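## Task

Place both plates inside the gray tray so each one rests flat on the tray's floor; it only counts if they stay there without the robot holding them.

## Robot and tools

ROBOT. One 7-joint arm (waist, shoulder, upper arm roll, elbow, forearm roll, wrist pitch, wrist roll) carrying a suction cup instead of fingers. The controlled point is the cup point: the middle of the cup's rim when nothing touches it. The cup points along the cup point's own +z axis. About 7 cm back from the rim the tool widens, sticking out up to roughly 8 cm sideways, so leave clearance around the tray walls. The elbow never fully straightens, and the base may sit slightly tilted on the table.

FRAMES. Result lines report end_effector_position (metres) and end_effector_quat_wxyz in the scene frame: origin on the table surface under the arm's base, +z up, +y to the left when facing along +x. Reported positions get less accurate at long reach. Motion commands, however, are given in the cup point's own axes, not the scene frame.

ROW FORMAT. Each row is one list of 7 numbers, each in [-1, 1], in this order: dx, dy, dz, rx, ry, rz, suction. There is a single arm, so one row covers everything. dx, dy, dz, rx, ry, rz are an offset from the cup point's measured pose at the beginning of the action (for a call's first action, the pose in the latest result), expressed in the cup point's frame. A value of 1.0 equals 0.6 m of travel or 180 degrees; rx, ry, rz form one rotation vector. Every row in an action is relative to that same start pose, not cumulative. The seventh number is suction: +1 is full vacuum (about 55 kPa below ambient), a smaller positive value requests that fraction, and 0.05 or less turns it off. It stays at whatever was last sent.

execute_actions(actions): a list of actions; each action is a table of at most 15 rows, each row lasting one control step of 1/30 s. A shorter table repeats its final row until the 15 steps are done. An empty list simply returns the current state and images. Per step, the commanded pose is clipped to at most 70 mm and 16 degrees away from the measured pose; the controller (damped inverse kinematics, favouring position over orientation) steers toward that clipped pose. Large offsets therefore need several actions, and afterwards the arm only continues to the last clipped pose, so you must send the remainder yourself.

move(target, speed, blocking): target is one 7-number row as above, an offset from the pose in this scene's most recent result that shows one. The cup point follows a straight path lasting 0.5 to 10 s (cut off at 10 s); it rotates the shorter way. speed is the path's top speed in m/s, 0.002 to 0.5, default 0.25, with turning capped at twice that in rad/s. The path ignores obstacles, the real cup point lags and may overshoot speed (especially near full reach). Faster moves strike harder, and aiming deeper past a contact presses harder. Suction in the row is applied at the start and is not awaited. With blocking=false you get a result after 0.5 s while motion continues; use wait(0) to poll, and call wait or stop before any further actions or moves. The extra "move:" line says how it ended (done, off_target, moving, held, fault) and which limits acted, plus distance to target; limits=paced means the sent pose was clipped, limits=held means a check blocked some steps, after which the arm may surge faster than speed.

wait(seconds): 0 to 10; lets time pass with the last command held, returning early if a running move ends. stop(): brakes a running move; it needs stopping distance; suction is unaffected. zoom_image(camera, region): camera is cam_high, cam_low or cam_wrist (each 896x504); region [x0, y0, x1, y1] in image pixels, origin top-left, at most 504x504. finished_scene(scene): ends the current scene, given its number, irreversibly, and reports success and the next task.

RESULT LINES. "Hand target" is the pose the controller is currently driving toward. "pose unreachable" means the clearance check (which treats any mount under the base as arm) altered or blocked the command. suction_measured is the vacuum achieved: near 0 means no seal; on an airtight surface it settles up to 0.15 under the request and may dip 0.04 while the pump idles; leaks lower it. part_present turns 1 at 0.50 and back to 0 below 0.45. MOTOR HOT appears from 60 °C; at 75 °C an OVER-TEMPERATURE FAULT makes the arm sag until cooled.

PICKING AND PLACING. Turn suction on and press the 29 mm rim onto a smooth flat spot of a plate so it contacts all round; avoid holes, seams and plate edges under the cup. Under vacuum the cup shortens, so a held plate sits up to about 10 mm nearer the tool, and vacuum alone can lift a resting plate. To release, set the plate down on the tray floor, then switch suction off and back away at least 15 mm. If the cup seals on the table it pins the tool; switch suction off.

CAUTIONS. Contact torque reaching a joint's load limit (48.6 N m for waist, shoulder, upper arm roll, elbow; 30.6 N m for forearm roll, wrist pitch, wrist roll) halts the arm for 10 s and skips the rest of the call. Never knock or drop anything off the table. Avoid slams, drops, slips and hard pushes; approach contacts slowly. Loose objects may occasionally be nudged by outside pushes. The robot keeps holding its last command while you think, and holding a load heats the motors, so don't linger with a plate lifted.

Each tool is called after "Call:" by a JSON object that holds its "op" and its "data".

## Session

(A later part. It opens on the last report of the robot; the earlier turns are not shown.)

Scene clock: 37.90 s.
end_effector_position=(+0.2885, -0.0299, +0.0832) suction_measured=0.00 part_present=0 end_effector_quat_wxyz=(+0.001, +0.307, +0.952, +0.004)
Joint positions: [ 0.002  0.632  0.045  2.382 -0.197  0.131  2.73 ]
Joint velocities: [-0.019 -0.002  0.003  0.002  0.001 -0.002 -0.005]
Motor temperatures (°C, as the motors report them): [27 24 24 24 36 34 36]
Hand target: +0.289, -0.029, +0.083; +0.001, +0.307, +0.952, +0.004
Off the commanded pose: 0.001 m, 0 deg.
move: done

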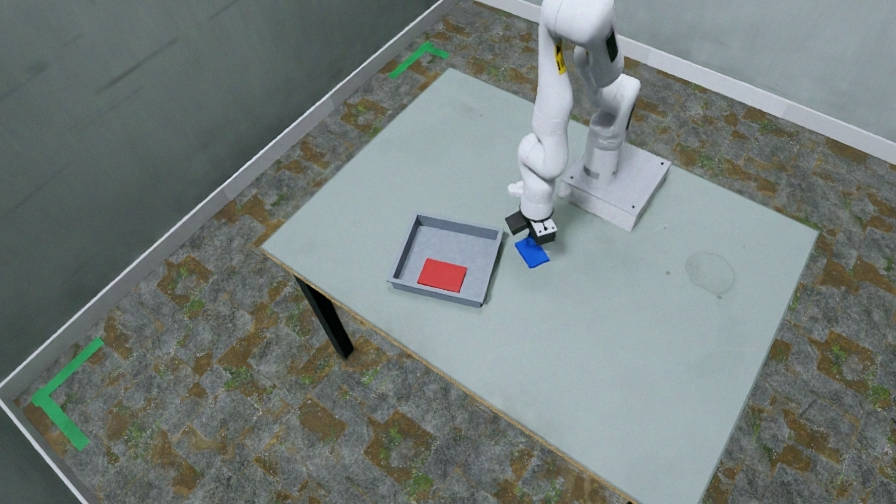

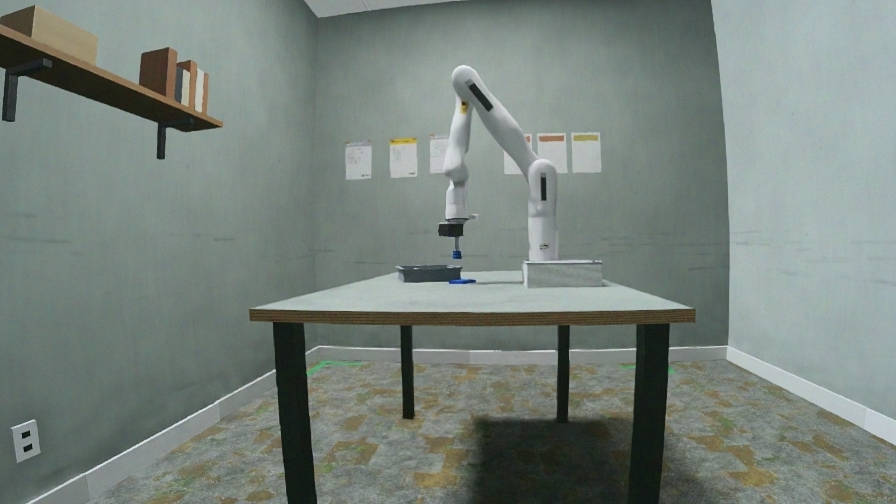

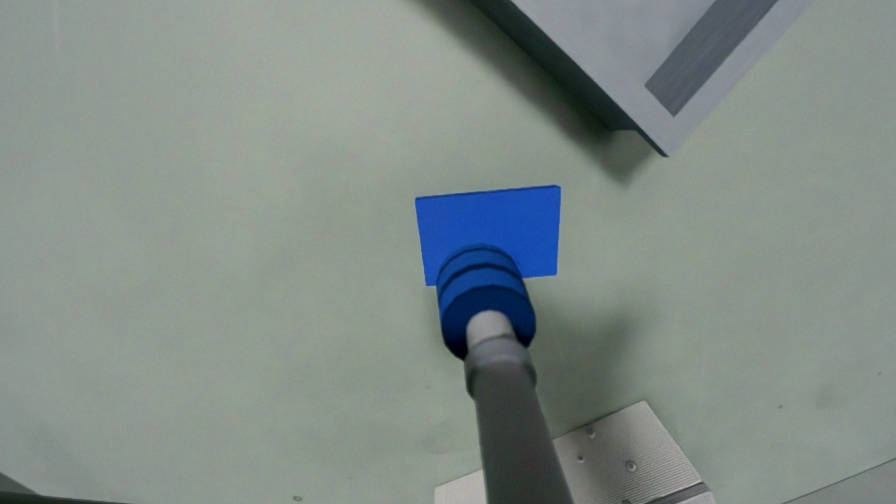

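Call:
{"op": "move", "data": {"target": [0.021,-0.013,0.092,0,0,0,0], "speed": 0.15}}

Scene clock: 41.27 s.
end_effector_position=(+0.2742, -0.0284, +0.0279) suction_measured=0.00 part_present=0 end_effector_quat_wxyz=(+0.001, +0.307, +0.952, +0.004)
Joint positions: [ 0.054  0.824 -0.029  2.427 -0.202 -0.113  2.733]
Joint velocities: [ 0.001  0.005 -0.     0.001  0.     0.    -0.   ]
Motor temperatures (°C, as the motors report them): [27 24 24 24 36 34 36]
Hand target: +0.274, -0.028, +0.028; +0.001, +0.307, +0.952, +0.004
Off the commanded pose: 0.000 m, 0 deg.
move: done

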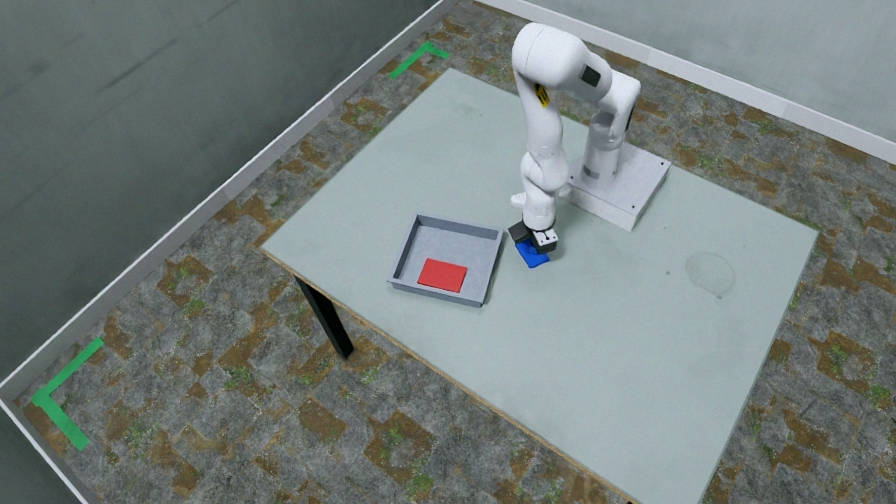

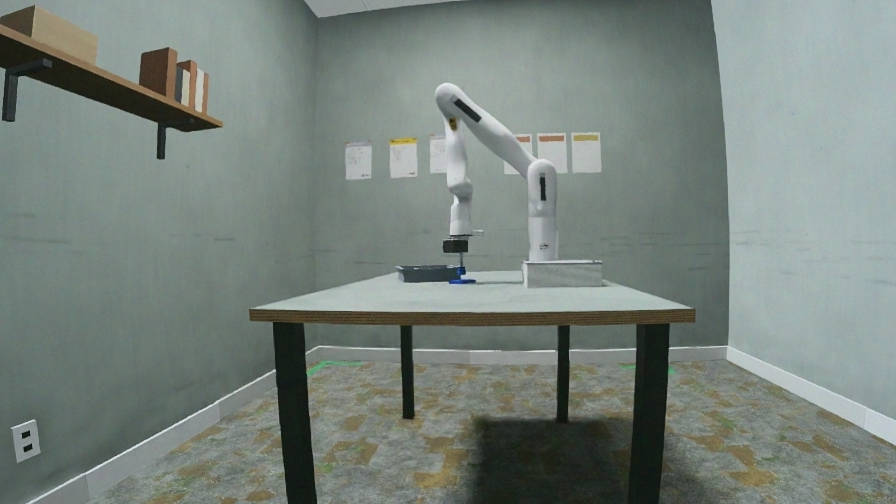

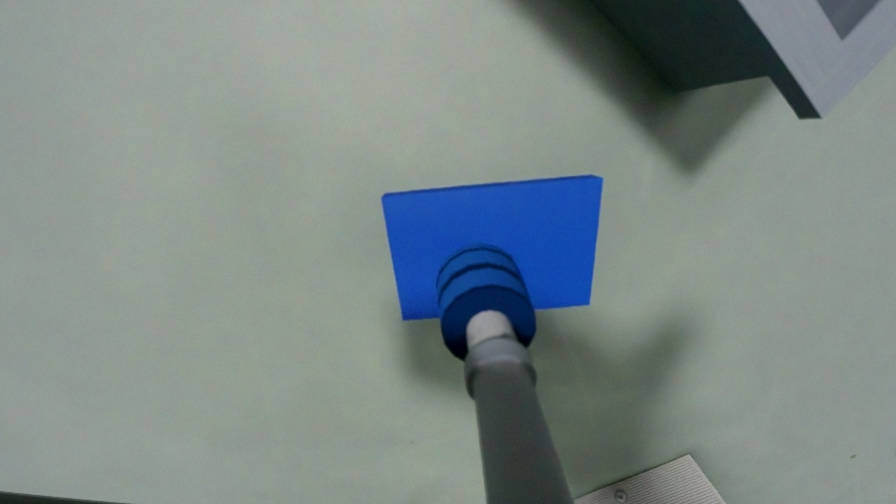

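Call:
{"op": "move", "data": {"target": [-0.004,-0.007,0.031,0,0,0,1], "speed": 0.03}}

Call:
{"op": "wait", "data": {"seconds": 1}}

Scene clock: 44.30 s.
end_effector_position=(+0.2739, -0.0330, +0.0094) suction_measured=0.09 part_present=0 end_effector_quat_wxyz=(+0.001, +0.307, +0.952, +0.004)
Joint positions: [ 0.08   0.89  -0.04   2.419 -0.189 -0.171  2.739]
Joint velocities: [ 0.002  0.007 -0.001  0.     0.001 -0.002  0.001]
Motor temperatures (°C, as the motors report them): [27 24 24 24 36 34 36]
Hand target: +0.274, -0.033, +0.009; +0.001, +0.307, +0.952, +0.004
Off the commanded pose: 0.000 m, 0 deg.
move: done

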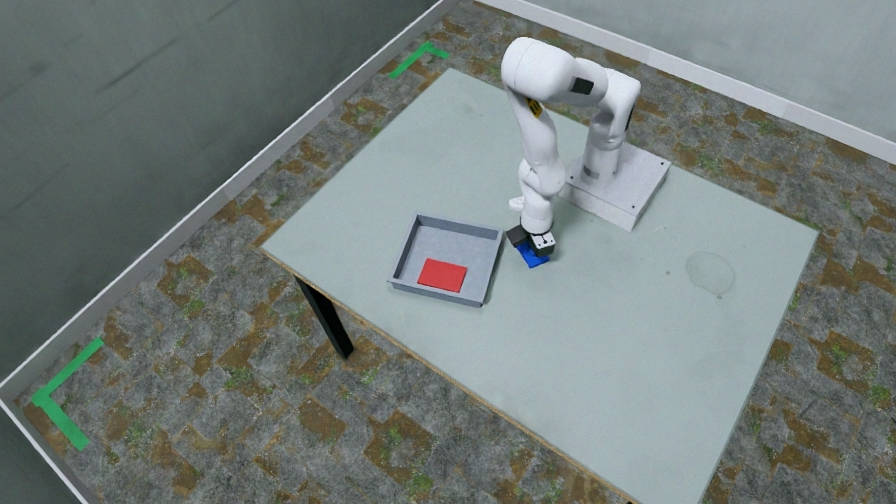

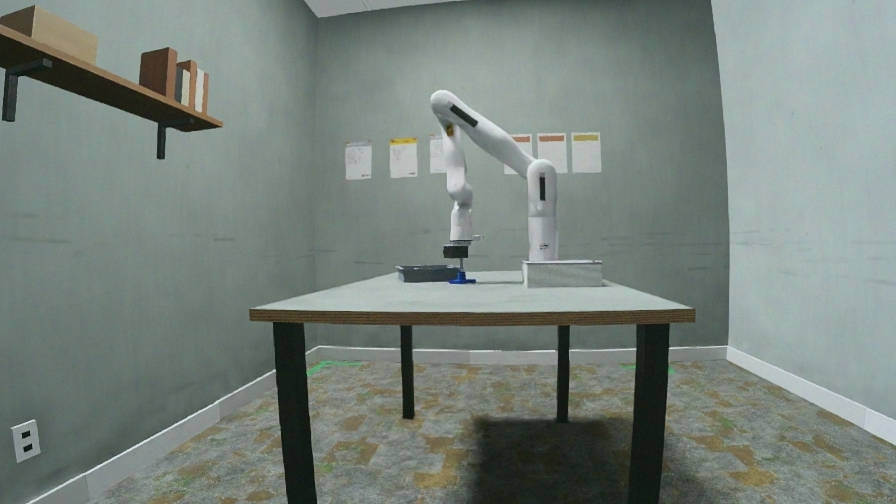

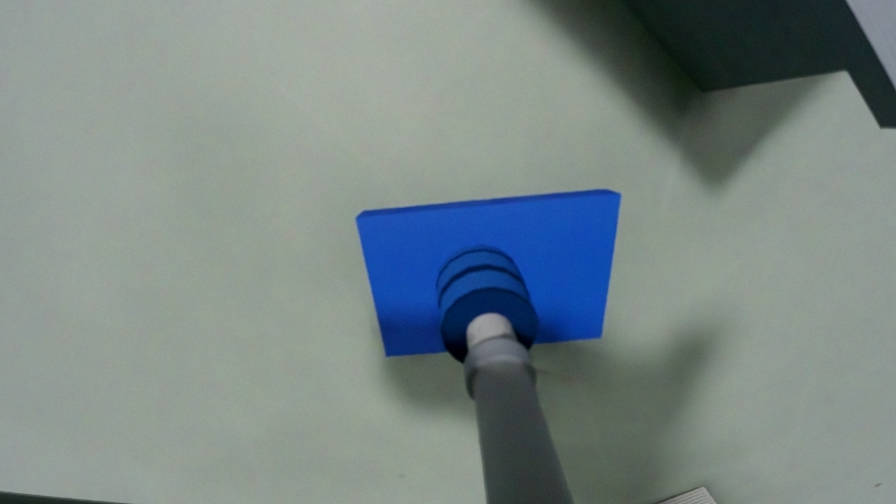

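Scene clock: 45.30 s.
end_effector_position=(+0.2737, -0.0331, +0.0093) suction_measured=0.98 part_present=1 end_effector_quat_wxyz=(+0.001, +0.307, +0.952, +0.004)
Joint positions: [ 0.08   0.891 -0.04   2.419 -0.189 -0.171  2.739]
Joint velocities: [ 0.001  0.     0.    -0.001  0.     0.     0.001]
Motor temperatures (°C, as the motors report them): [27 24 24 24 36 34 36]
Hand target: +0.274, -0.033, +0.009; +0.001, +0.307, +0.952, +0.004
Off the commanded pose: 0.000 m, 0 deg.
wait: 1.00 s; at rest by 0.17 s

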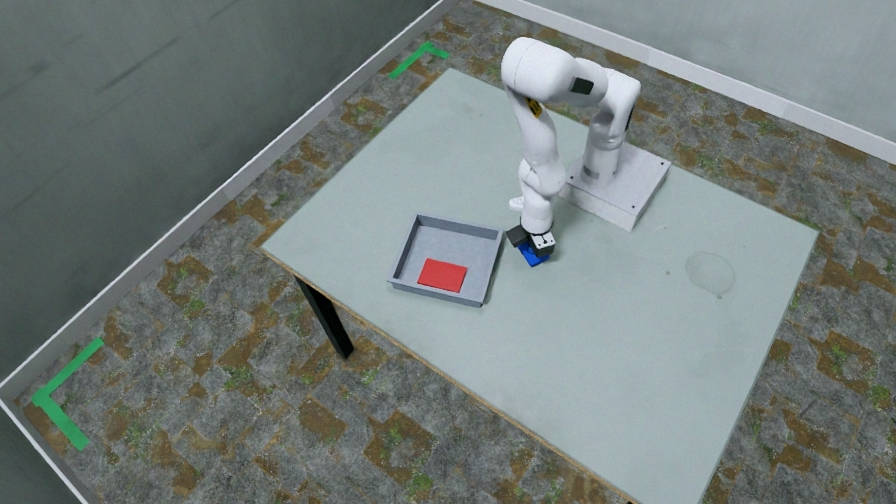

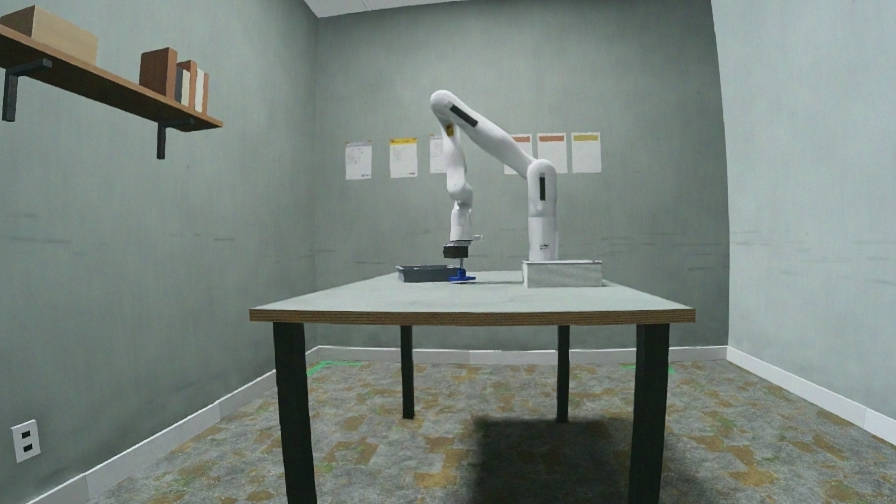

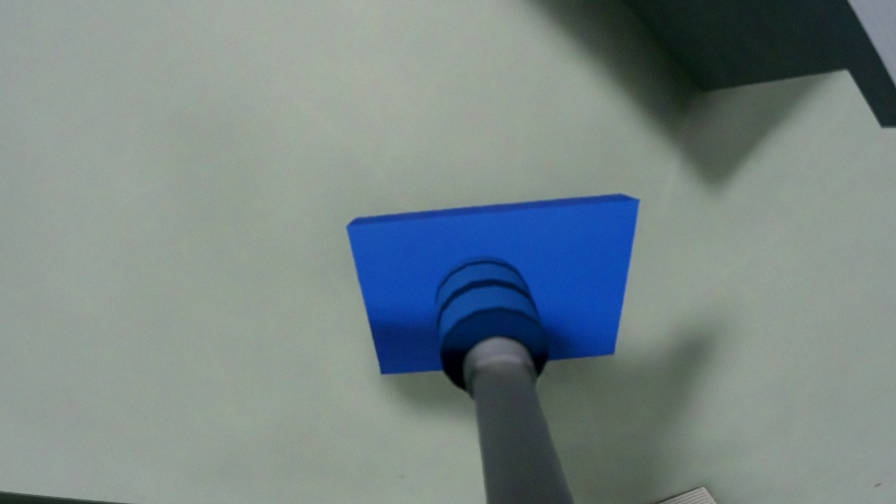

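Call:
{"op": "move", "data": {"target": [0,0,-0.135,0,0,0,1], "speed": 0.2}}

Call:
{"op": "move", "data": {"target": [-0.313,-0.14,0,0,0,-0.26,1], "speed": 0.3}}

Call:
{"op": "move", "data": {"target": [0,0,0.1,0,0,0,1], "speed": 0.12}}

Scene clock: 50.17 s.
end_effector_position=(+0.2732, -0.0337, +0.0903) suction_measured=0.99 part_present=1 end_effector_quat_wxyz=(+0.001, +0.307, +0.952, +0.004)
Joint positions: [ 0.019  0.6    0.042  2.426 -0.194  0.118  2.743]
Joint velocities: [-0.003 -0.006  0.    -0.001 -0.     0.    -0.001]
Motor temperatures (°C, as the motors report them): [27 24 24 24 36 34 36]
Hand target: +0.273, -0.034, +0.090; +0.001, +0.307, +0.952, +0.004
Off the commanded pose: 0.000 m, 0 deg.
move: done

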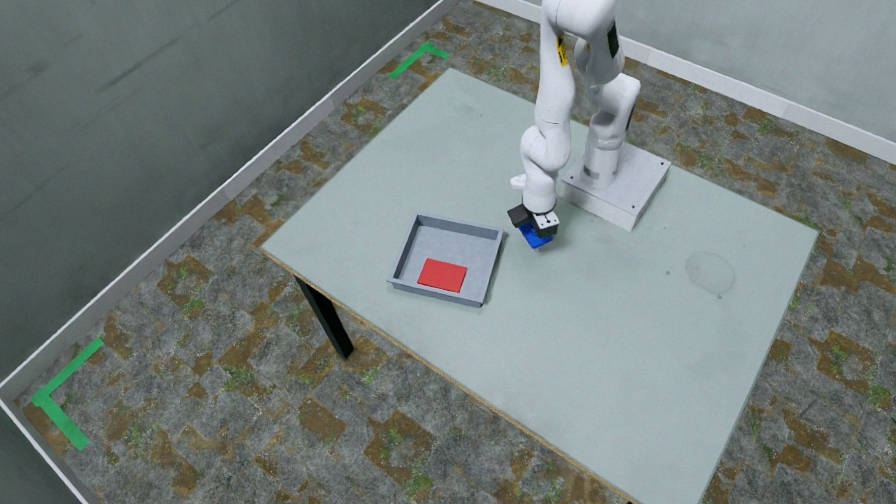

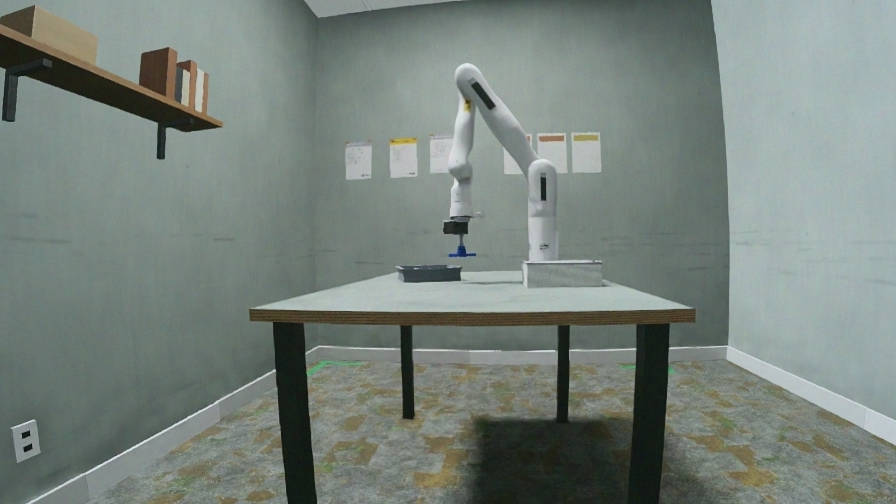

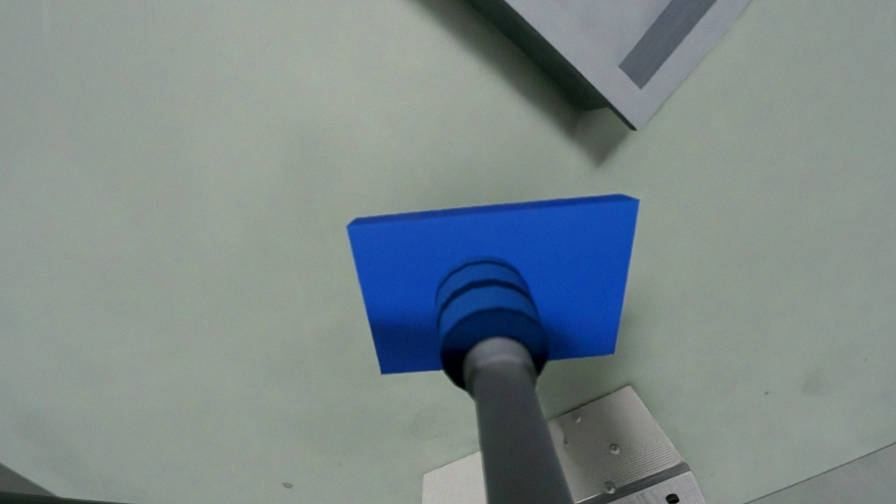

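Scene clock: 51.97 s.
end_effector_position=(+0.3763, -0.2114, +0.0900) suction_measured=0.99 part_present=1 end_effector_quat_wxyz=(+0.003, -0.096, +0.995, +0.003)
Joint positions: [ 0.591  0.738 -0.171  1.91   0.237  0.512  3.571]
Joint velocities: [ 0.015  0.008  0.    -0.007 -0.005  0.006  0.01 ]
Motor temperatures (°C, as the motors report them): [27 24 24 24 36 34 36]
Hand target: +0.376, -0.212, +0.090; +0.002, -0.096, +0.995, +0.004
Off the commanded pose: 0.001 m, 0 deg.
move: done

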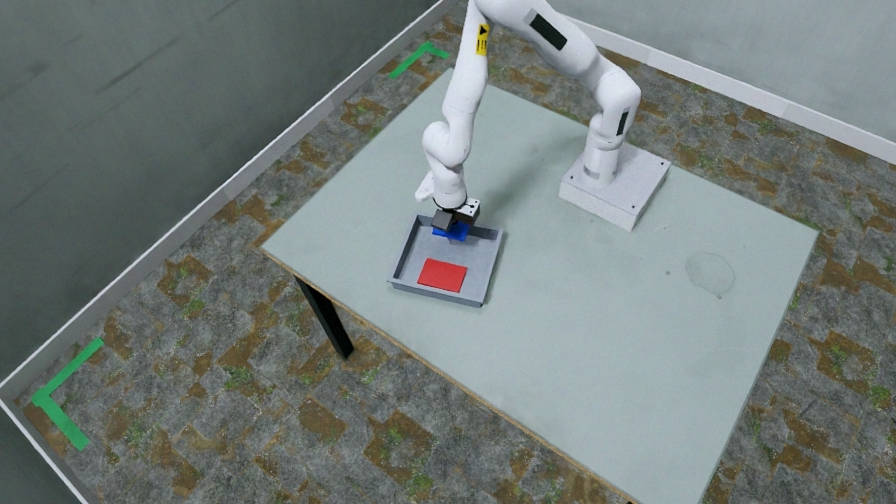

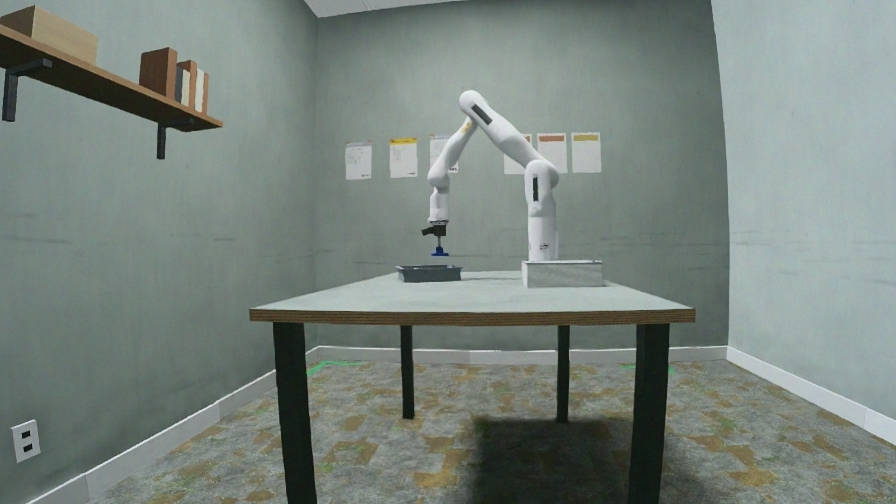

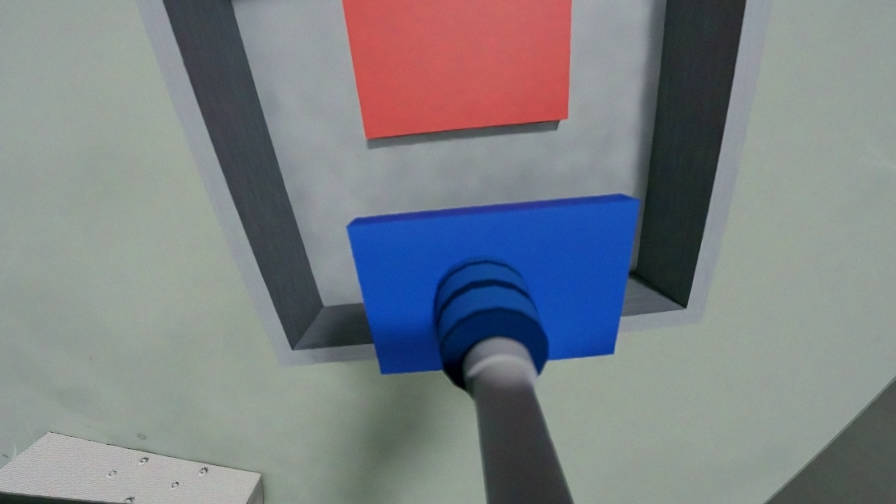

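Scene clock: 52.87 s.
end_effector_position=(+0.3767, -0.2112, +0.0301) suction_measured=0.99 part_present=1 end_effector_quat_wxyz=(+0.003, -0.096, +0.995, +0.003)
Joint positions: [ 0.559  0.873 -0.125  1.914  0.27   0.369  3.541]
Joint velocities: [-0.002  0.006 -0.    -0.002  0.001 -0.    -0.001]
Motor temperatures (°C, as the motors report them): [27 24 24 24 36 34 36]
Hand target: +0.377, -0.211, +0.030; +0.003, -0.096, +0.995, +0.003
Off the commanded pose: 0.000 m, 0 deg.
move: done

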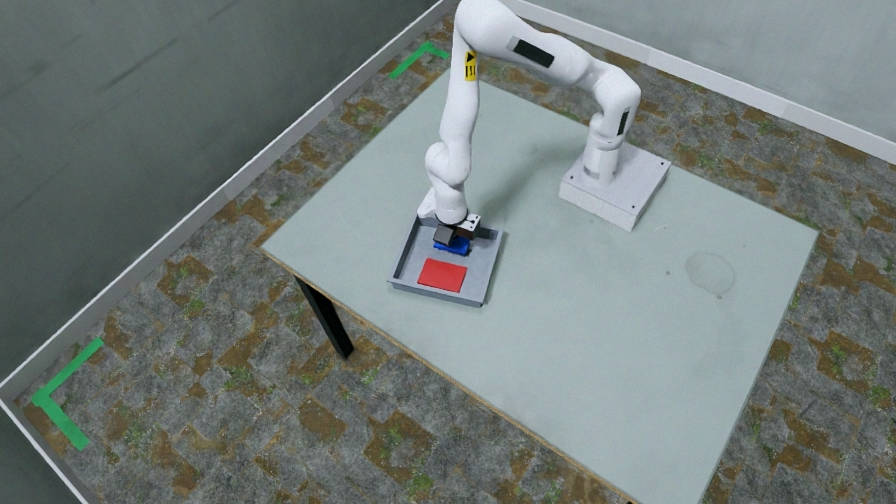

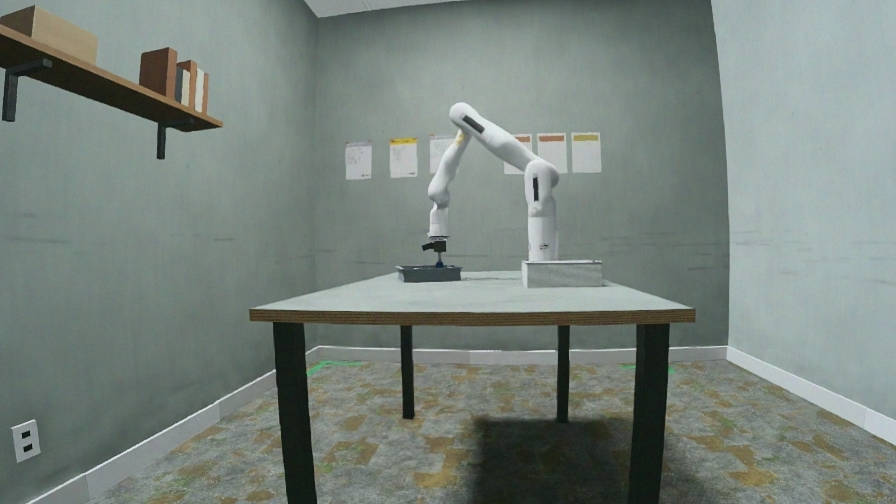

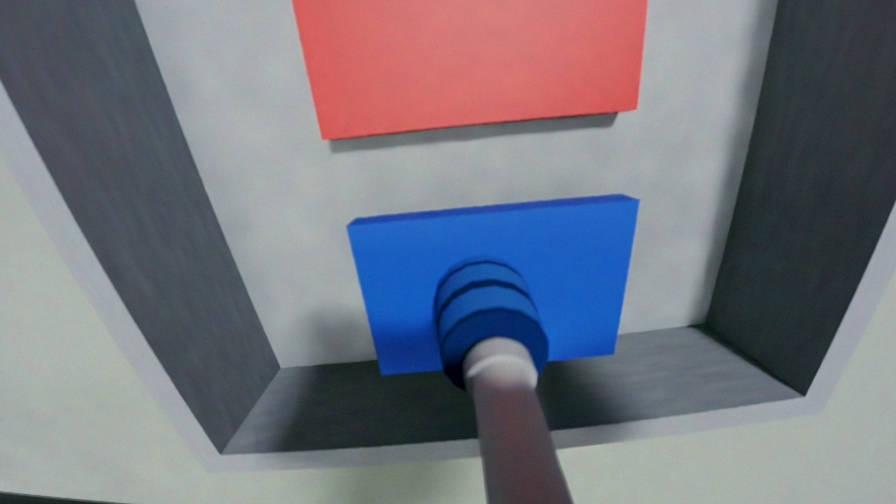

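Call:
{"op": "move", "data": {"target": [-0.007,0,0.044,0,0,0,1], "speed": 0.035}}

Call:
{"op": "execute_actions", "data": {"actions": [[[0,0,0,0,0,0,0]]]}}

Call:
{"op": "move", "data": {"target": [0,0,-0.1,0,0,0,0]}}

Scene clock: 56.47 s.
end_effector_position=(+0.3811, -0.2104, +0.0039) suction_measured=0.99 part_present=1 end_effector_quat_wxyz=(+0.003, -0.096, +0.995, +0.003)
Joint positions: [ 0.541  0.937 -0.106  1.895  0.277  0.321  3.529]
Joint velocities: [-0.002  0.005  0.    -0.002  0.    -0.001 -0.001]
Motor temperatures (°C, as the motors report them): [27 24 24 24 36 34 36]
Hand target: +0.381, -0.210, +0.004; +0.003, -0.096, +0.995, +0.003
Off the commanded pose: 0.000 m, 0 deg.
move: done

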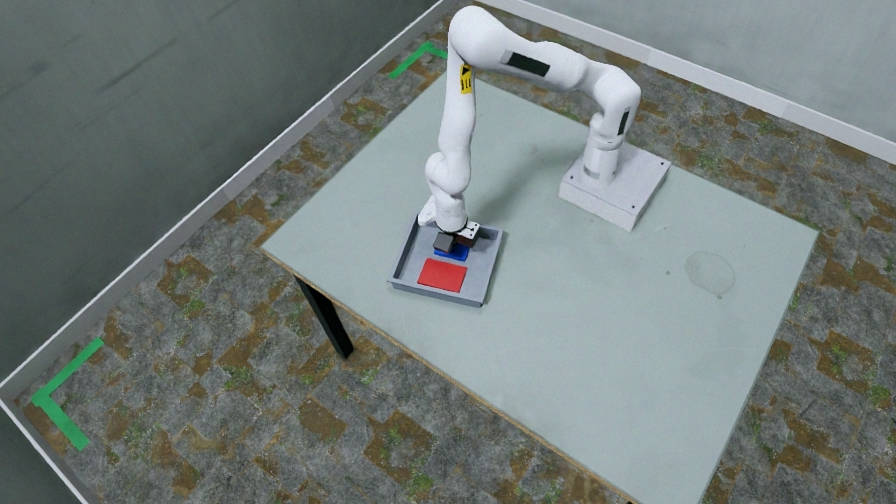

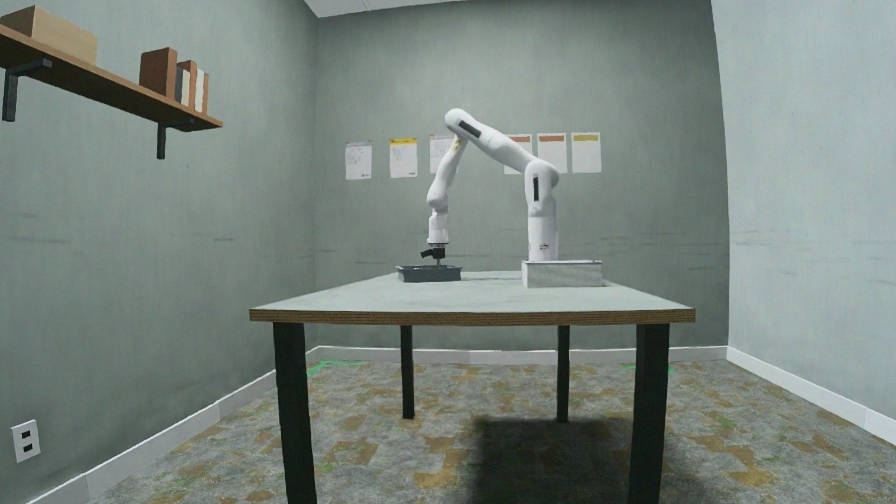

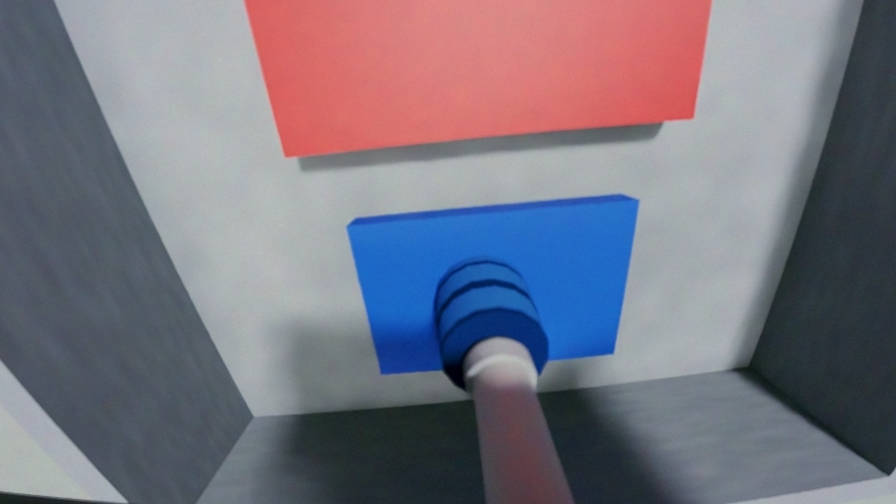

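Scene clock: 56.97 s.
end_effector_position=(+0.3816, -0.2105, +0.0051) suction_measured=0.00 part_present=0 end_effector_quat_wxyz=(+0.004, -0.096, +0.995, +0.002)
Joint positions: [ 0.54   0.934 -0.107  1.896  0.277  0.322  3.529]
Joint velocities: [ 0.001  0.     0.    -0.     0.     0.    -0.   ]
Motor temperatures (°C, as the motors report them): [27 24 24 24 36 34 36]
Hand target: +0.381, -0.210, +0.004; +0.003, -0.096, +0.995, +0.003
Off the commanded pose: 0.001 m, 0 deg.

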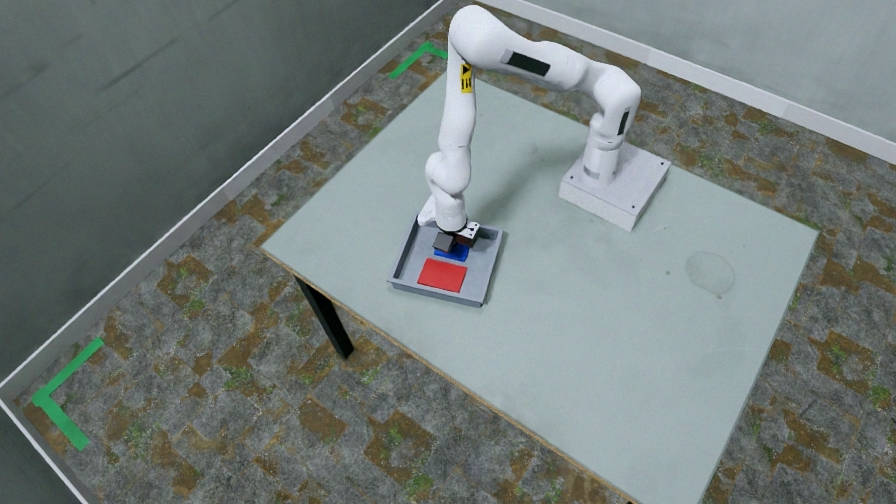

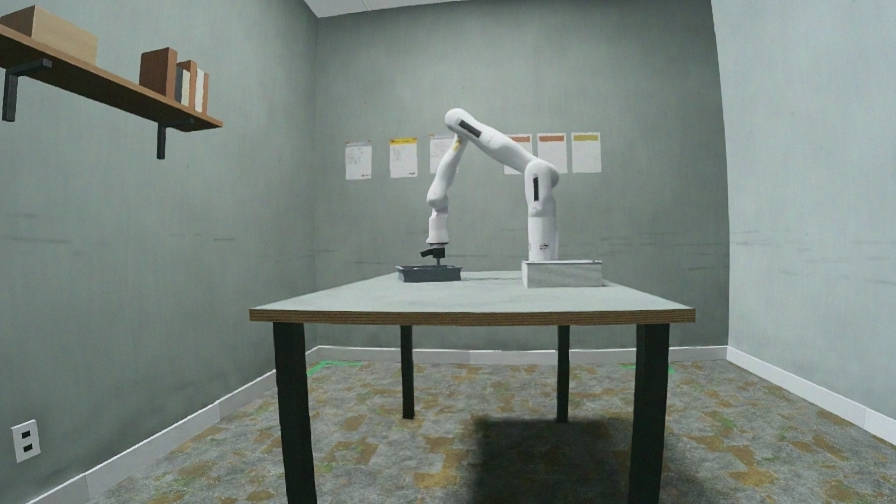

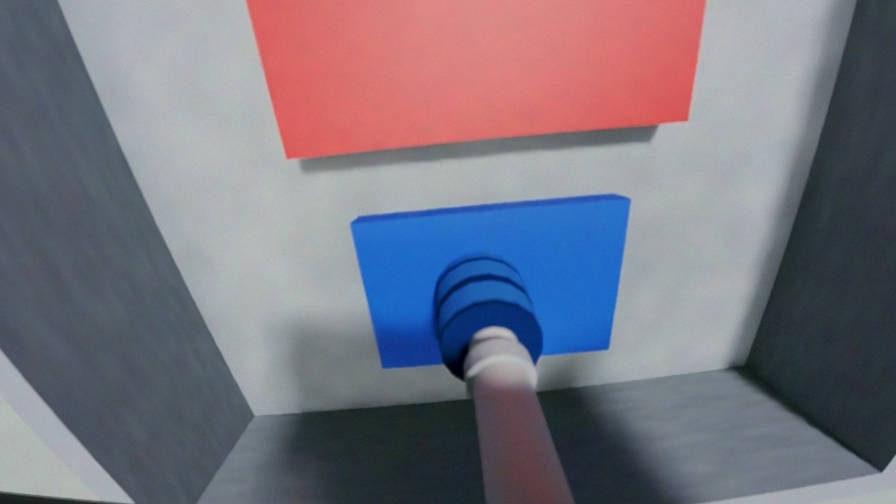

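Scene clock: 57.83 s.
end_effector_position=(+0.3811, -0.2107, +0.0650) suction_measured=0.00 part_present=0 end_effector_quat_wxyz=(+0.004, -0.096, +0.995, +0.003)
Joint positions: [ 0.571  0.796 -0.152  1.904  0.25   0.456  3.555]
Joint velocities: [ 0.002 -0.004 -0.     0.    -0.     0.     0.001]
Motor temperatures (°C, as the motors report them): [27 24 24 24 36 34 36]
Hand target: +0.381, -0.211, +0.065; +0.004, -0.096, +0.995, +0.002
Off the commanded pose: 0.000 m, 0 deg.
move: done

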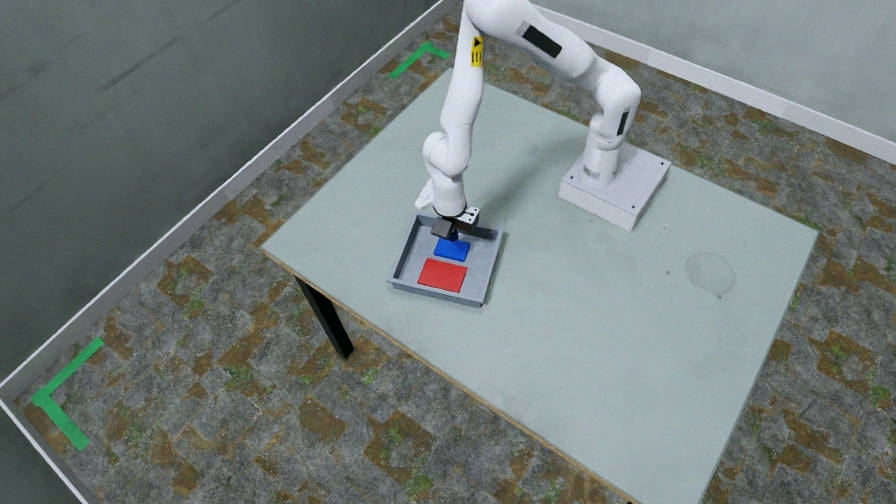

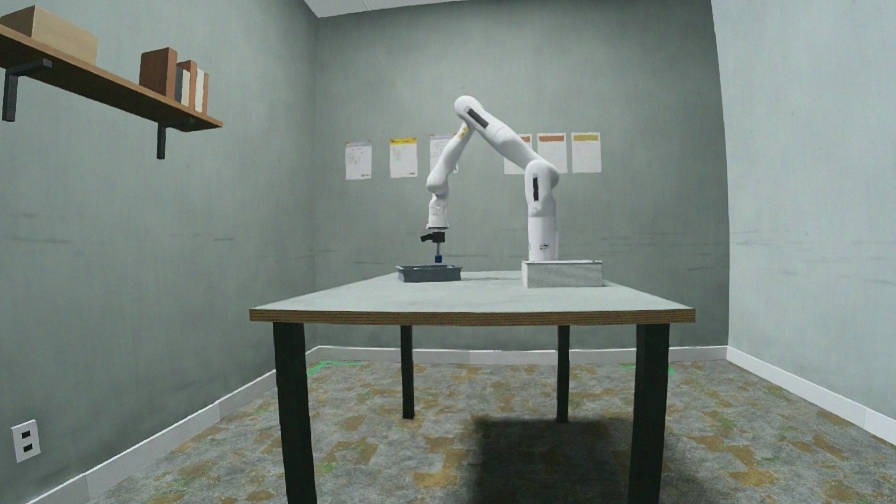

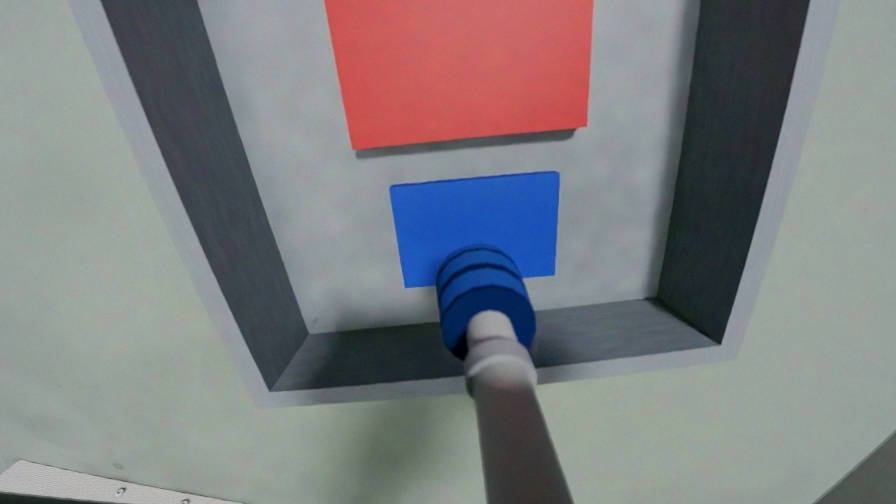

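Call:
{"op": "execute_actions", "data": {"actions": []}}

Call:
{"op": "finished_scene", "data": {"scene": 2}}

Scene clock: 60.60 s.
end_effector_position=(+0.3812, -0.2108, +0.0652) suction_measured=0.00 part_present=0 end_effector_quat_wxyz=(+0.004, -0.096, +0.995, +0.002)
Joint positions: [ 0.571  0.796 -0.152  1.904  0.25   0.456  3.555]
Joint velocities: [ 0.001 -0.     0.     0.    -0.    -0.     0.001]
Motor temperatures (°C, as the motors report them): [27 24 24 24 36 34 36]
Hand target: +0.381, -0.211, +0.065; +0.004, -0.096, +0.995, +0.002
Off the commanded pose: 0.000 m, 0 deg.

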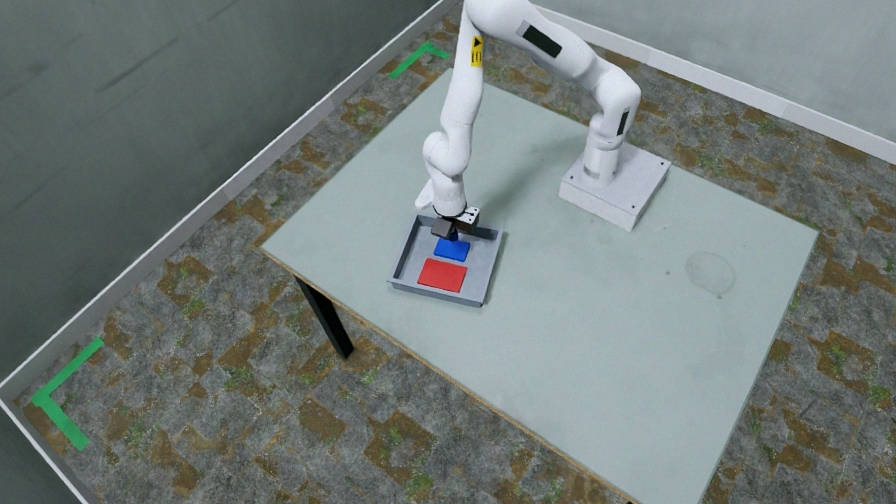

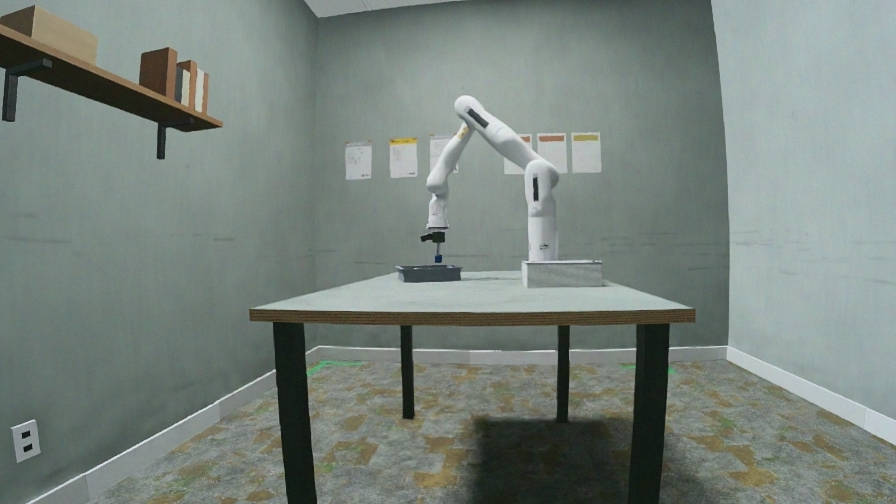

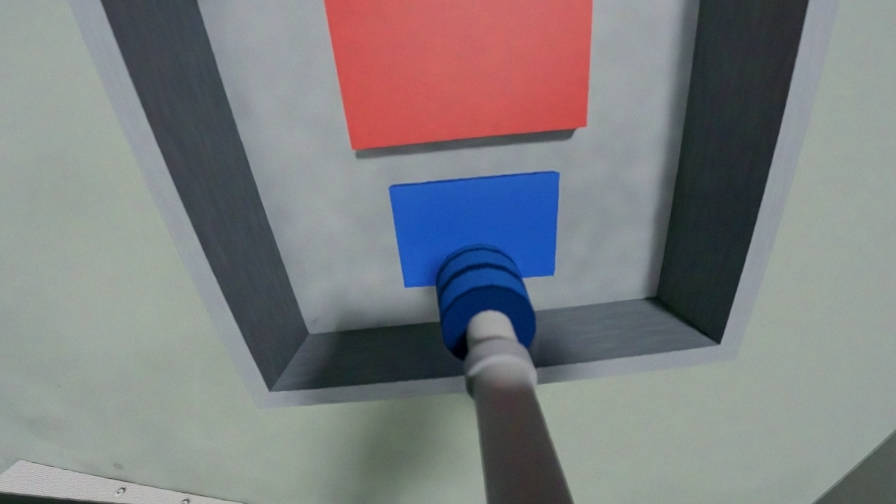

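The scene is finished: the task was done.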